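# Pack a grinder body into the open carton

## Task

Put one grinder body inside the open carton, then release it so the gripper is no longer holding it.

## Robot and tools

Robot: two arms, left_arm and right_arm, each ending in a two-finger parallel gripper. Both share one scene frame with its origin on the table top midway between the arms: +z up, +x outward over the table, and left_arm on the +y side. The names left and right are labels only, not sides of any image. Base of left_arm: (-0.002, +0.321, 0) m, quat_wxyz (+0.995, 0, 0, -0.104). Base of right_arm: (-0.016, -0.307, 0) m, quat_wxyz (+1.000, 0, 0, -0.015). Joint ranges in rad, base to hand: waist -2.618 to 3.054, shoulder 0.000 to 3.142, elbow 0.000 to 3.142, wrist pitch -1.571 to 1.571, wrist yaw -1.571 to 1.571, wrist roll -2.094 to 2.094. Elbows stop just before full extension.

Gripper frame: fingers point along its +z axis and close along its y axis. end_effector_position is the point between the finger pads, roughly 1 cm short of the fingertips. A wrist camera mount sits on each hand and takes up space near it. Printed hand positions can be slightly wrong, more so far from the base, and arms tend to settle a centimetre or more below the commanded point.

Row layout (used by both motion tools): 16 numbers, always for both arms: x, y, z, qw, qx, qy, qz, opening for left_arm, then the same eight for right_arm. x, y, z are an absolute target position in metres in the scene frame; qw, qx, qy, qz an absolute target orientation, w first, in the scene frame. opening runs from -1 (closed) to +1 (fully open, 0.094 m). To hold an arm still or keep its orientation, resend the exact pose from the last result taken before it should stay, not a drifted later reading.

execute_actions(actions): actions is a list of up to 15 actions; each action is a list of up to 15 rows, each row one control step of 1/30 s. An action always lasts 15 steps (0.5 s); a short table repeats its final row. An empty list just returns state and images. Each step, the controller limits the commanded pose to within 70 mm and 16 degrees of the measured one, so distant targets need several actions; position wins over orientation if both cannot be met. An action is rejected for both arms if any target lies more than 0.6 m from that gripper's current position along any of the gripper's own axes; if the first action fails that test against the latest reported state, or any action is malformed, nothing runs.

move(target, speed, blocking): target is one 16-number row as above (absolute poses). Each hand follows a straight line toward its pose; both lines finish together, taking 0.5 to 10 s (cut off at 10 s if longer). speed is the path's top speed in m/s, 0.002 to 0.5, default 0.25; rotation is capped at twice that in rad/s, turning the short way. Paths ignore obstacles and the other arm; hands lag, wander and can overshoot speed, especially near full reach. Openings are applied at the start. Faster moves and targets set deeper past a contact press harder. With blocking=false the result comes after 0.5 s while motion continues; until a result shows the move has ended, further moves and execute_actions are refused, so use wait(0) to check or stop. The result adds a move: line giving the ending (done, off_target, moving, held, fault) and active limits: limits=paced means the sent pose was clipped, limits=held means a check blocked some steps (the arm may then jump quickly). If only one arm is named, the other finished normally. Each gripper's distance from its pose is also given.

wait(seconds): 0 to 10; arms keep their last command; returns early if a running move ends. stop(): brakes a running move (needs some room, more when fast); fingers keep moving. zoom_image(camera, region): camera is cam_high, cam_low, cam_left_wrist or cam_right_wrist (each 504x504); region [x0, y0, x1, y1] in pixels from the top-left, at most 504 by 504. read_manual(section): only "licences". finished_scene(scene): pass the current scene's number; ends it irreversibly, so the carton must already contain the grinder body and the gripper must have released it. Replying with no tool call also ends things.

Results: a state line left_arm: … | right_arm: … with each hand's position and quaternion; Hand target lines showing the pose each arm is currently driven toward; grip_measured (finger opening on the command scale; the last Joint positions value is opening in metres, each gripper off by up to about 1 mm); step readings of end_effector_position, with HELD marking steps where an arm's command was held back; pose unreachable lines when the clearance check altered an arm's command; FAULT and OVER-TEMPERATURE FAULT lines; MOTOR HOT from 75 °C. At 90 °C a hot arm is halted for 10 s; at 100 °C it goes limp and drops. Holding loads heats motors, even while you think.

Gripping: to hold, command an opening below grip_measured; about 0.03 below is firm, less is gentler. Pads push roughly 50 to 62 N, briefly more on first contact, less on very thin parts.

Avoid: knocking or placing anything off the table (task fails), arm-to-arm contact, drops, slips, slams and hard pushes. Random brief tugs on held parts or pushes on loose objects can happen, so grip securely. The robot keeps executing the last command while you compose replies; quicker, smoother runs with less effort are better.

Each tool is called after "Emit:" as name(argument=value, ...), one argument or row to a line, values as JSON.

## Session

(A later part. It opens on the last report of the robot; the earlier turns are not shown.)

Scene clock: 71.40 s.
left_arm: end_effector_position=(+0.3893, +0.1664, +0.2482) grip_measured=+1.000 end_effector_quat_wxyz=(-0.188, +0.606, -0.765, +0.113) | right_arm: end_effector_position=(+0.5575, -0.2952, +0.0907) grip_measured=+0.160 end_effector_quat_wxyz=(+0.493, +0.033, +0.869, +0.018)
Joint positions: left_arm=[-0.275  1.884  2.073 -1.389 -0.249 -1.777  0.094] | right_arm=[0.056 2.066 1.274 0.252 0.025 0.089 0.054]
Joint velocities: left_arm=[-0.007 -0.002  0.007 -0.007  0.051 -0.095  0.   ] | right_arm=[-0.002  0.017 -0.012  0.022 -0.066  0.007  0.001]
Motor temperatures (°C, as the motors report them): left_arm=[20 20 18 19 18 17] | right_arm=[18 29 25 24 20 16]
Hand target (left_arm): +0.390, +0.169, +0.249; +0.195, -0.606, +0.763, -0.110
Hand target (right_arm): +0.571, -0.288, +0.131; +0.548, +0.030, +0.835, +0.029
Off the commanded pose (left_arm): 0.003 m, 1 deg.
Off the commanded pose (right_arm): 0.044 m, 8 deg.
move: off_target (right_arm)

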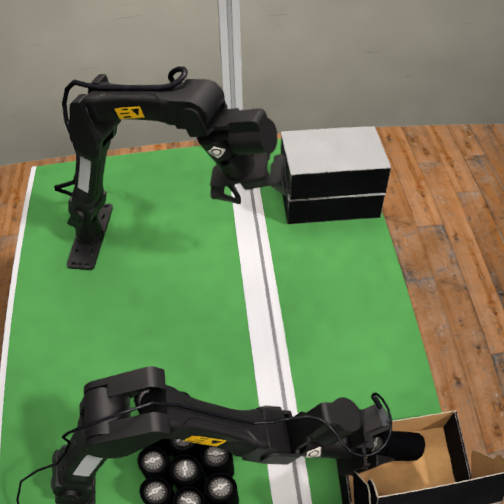

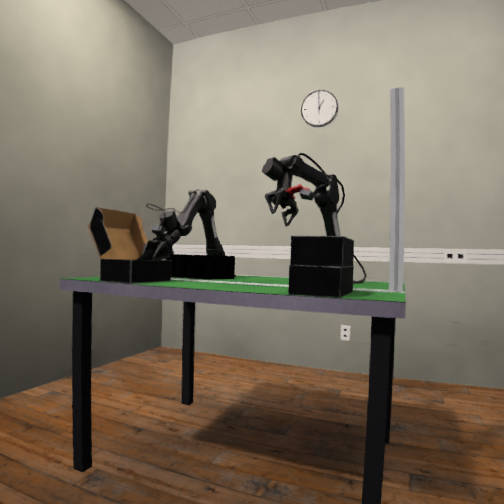

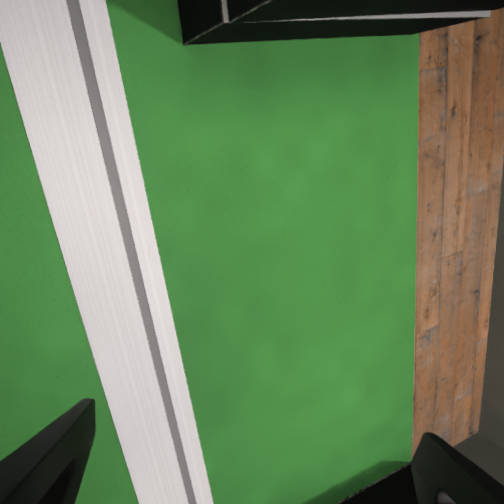

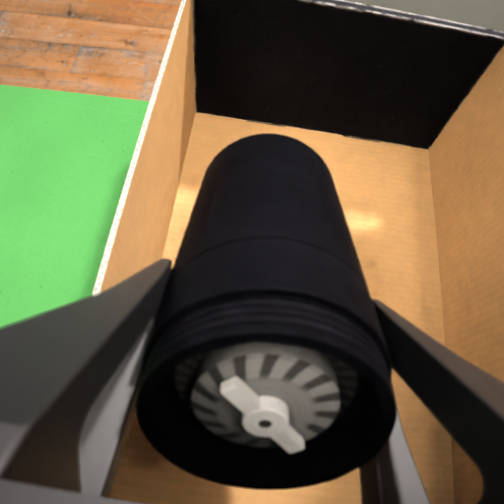

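Emit:
move(
  target=[0.3903,0.1687,0.2488,-0.195,0.606,-0.763,0.110,1,0.585,-0.288,0.108,0.55,0.03,0.835,0.03,0.1],
  speed=0.04,
)

Scene clock: 75.17 s.
left_arm: end_effector_position=(+0.3893, +0.1664, +0.2482) grip_measured=+1.000 end_effector_quat_wxyz=(-0.188, +0.606, -0.765, +0.113) | right_arm: end_effector_position=(+0.5671, -0.2950, +0.0748) grip_measured=+0.160 end_effector_quat_wxyz=(+0.506, +0.033, +0.862, +0.019)
Joint positions: left_arm=[-0.275  1.884  2.073 -1.389 -0.249 -1.777  0.094] | right_arm=[0.056 2.132 1.274 0.348 0.025 0.09  0.054]
Joint velocities: left_arm=[-0.012  0.002  0.007 -0.022  0.066 -0.007  0.   ] | right_arm=[ 0.007 -0.012 -0.007 -0.007 -0.022  0.037 -0.001]
Motor temperatures (°C, as the motors report them): left_arm=[20 21 18 19 18 17] | right_arm=[18 29 25 25 20 16]
Hand target (left_arm): +0.390, +0.169, +0.249; +0.195, -0.606, +0.763, -0.110
Hand target (right_arm): +0.582, -0.288, +0.108; +0.549, +0.030, +0.835, +0.029
Off the commanded pose (left_arm): 0.003 m, 1 deg.
Off the commanded pose (right_arm): 0.038 m, 6 deg.
move: off_target (right_arm)

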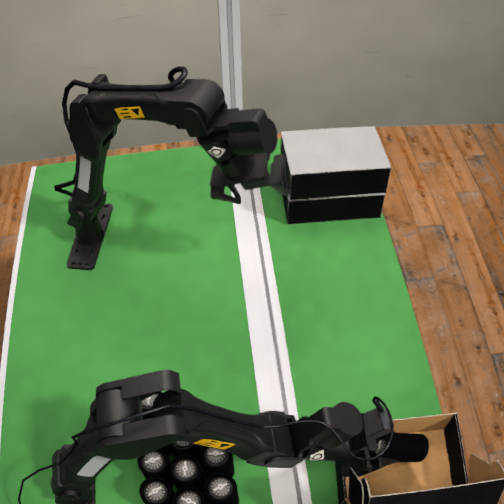

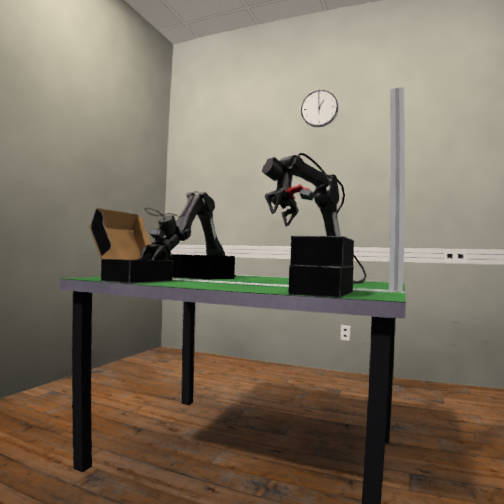

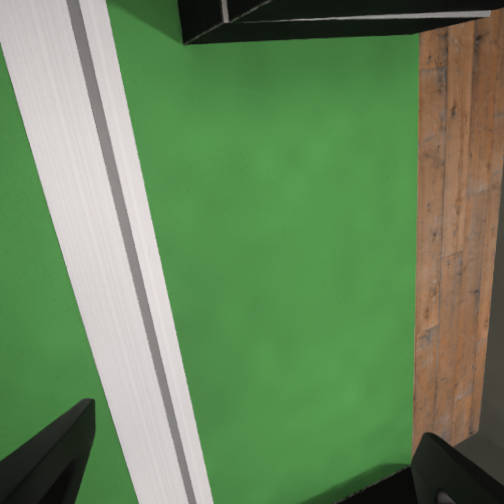

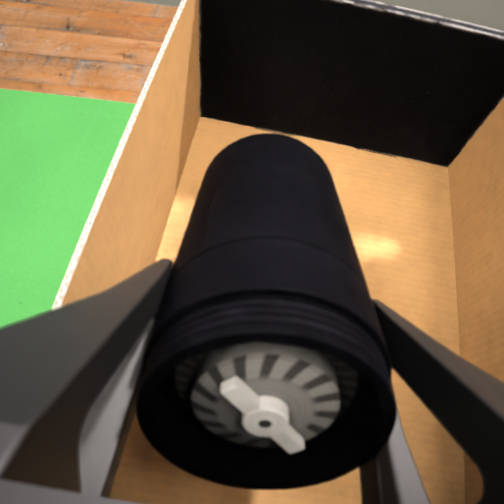

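Carton appears touched by the gripper body; release here.

Emit:
execute_actions(
  actions=[
    [[0.3903,0.1687,0.2488,-0.195,0.606,-0.763,0.110,1,0.582,-0.288,0.108,0.55,0.03,0.835,0.03,0.17]],
    [[0.3903,0.1687,0.2488,-0.195,0.606,-0.763,0.110,1,0.582,-0.288,0.108,0.55,0.03,0.835,0.03,0.4]],
  ],
)

Emit:
move(
  target=[0.3903,0.1687,0.2488,-0.195,0.606,-0.763,0.110,1,0.5,-0.28,0.22,0.45,0.03,0.89,0.03,0.4],
  speed=0.15,
)

Scene clock: 79.57 s.
left_arm: end_effector_position=(+0.3893, +0.1664, +0.2482) grip_measured=+1.000 end_effector_quat_wxyz=(-0.188, +0.606, -0.765, +0.113) | right_arm: end_effector_position=(+0.5719, -0.2949, +0.0839) grip_measured=+0.397 end_effector_quat_wxyz=(+0.523, +0.034, +0.851, +0.020)
Joint positions: left_arm=[-0.275  1.884  2.073 -1.389 -0.249 -1.777  0.094] | right_arm=[0.056 2.132 1.274 0.389 0.025 0.09  0.066]
Joint velocities: left_arm=[-0.022  0.012 -0.012 -0.051 -0.007  0.007  0.   ] | right_arm=[-0.002  0.002 -0.017 -0.022 -0.022  0.037 -0.001]
Motor temperatures (°C, as the motors report them): left_arm=[20 21 18 19 18 17] | right_arm=[18 29 25 25 20 16]
Hand target (left_arm): +0.390, +0.169, +0.249; +0.195, -0.606, +0.763, -0.110
Hand target (right_arm): +0.581, -0.288, +0.108; +0.550, +0.030, +0.834, +0.029
Off the commanded pose (left_arm): 0.003 m, 1 deg.
Off the commanded pose (right_arm): 0.027 m, 4 deg.
Step readings (end_effector_position; steps 1 to 15: 1st action; 16 to 30: 2nd action):
0: left_arm (+0.3893, +0.1664, +0.2482) | right_arm (+0.5672, -0.2950, +0.0750)
1: left_arm (+0.3893, +0.1664, +0.2482) | right_arm (+0.5672, -0.2950, +0.0751)
2: left_arm (+0.3893, +0.1664, +0.2482) | right_arm (+0.5672, -0.2950, +0.0751)
4: left_arm (+0.3893, +0.1664, +0.2482) | right_arm (+0.5672, -0.2950, +0.0751)
8: left_arm (+0.3893, +0.1664, +0.2482) | right_arm (+0.5672, -0.2950, +0.0751)
15: left_arm (+0.3893, +0.1664, +0.2482) | right_arm (+0.5672, -0.2950, +0.0751)
16: left_arm (+0.3893, +0.1664, +0.2482) | right_arm (+0.5674, -0.2950, +0.0754)
17: left_arm (+0.3893, +0.1664, +0.2482) | right_arm (+0.5681, -0.2950, +0.0767)
19: left_arm (+0.3893, +0.1664, +0.2482) | right_arm (+0.5699, -0.2949, +0.0799)
23: left_arm (+0.3893, +0.1664, +0.2482) | right_arm (+0.5713, -0.2949, +0.0826)
30: end_effector_position above

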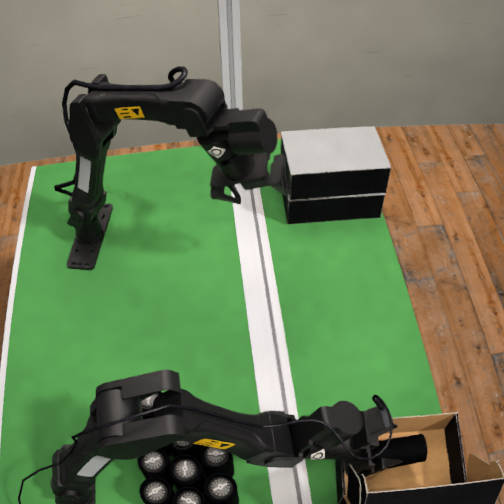

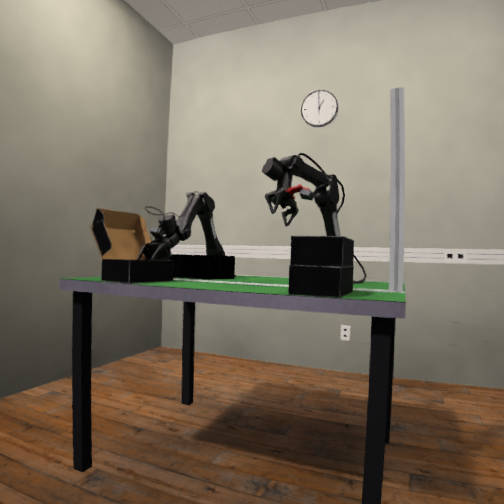

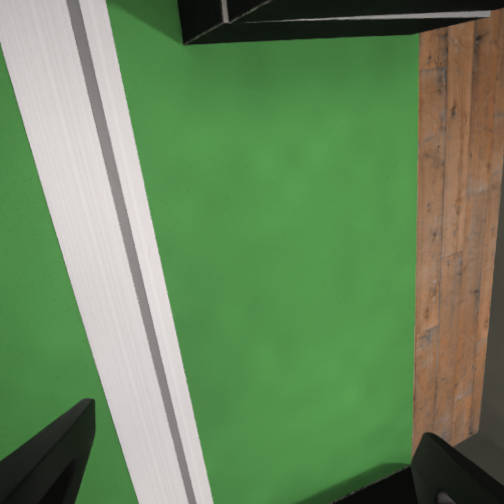

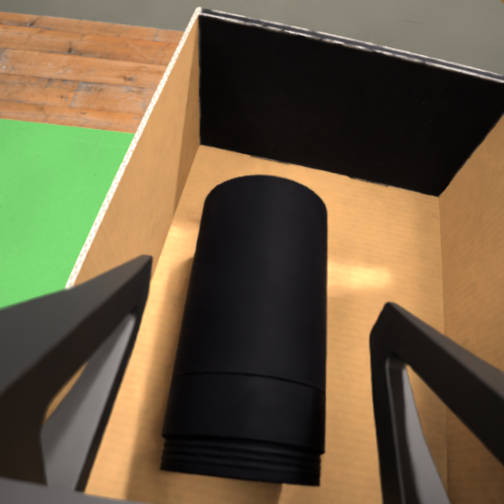

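Scene clock: 81.33 s.
left_arm: end_effector_position=(+0.3893, +0.1664, +0.2482) grip_measured=+1.000 end_effector_quat_wxyz=(-0.188, +0.606, -0.765, +0.113) | right_arm: end_effector_position=(+0.4989, -0.2871, +0.2008) grip_measured=+0.397 end_effector_quat_wxyz=(+0.432, +0.034, +0.901, +0.023)
Joint positions: left_arm=[-0.275  1.884  2.073 -1.389 -0.249 -1.777  0.094] | right_arm=[ 0.074  1.761  1.435 -0.35   0.023  0.11   0.066]
Joint velocities: left_arm=[-0.002  0.017  0.012 -0.051 -0.037 -0.007  0.   ] | right_arm=[ 0.002 -0.022 -0.012 -0.022 -0.051  0.007 -0.   ]
Motor temperatures (°C, as the motors report them): left_arm=[20 21 18 19 18 17] | right_arm=[18 29 25 25 20 16]
Hand target (left_arm): +0.390, +0.169, +0.249; +0.195, -0.606, +0.763, -0.110
Hand target (right_arm): +0.501, -0.280, +0.221; +0.451, +0.030, +0.891, +0.031
Off the commanded pose (left_arm): 0.003 m, 1 deg.
Off the commanded pose (right_arm): 0.020 m, 3 deg.
move: off_target (right_arm)

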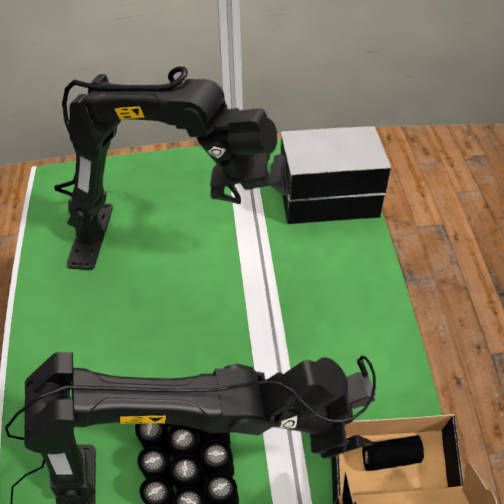

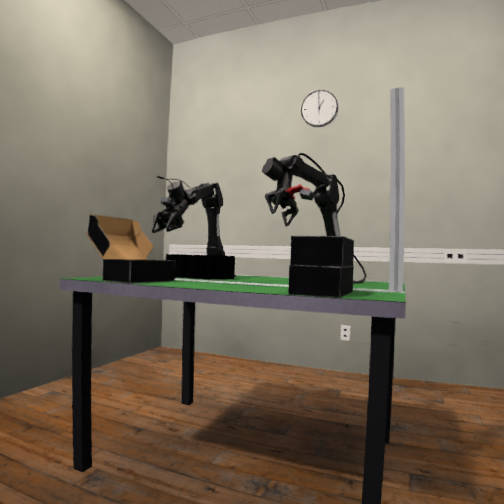

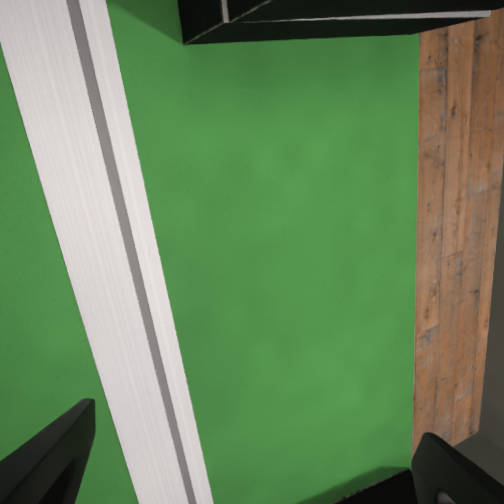

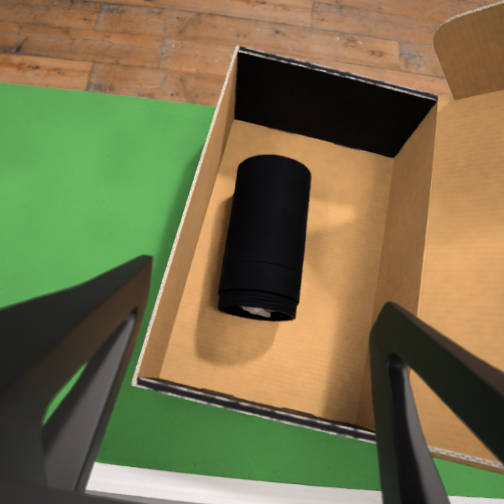

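Emit:
finished_scene(
  scene=1,
)

The scene is finished: the task was done.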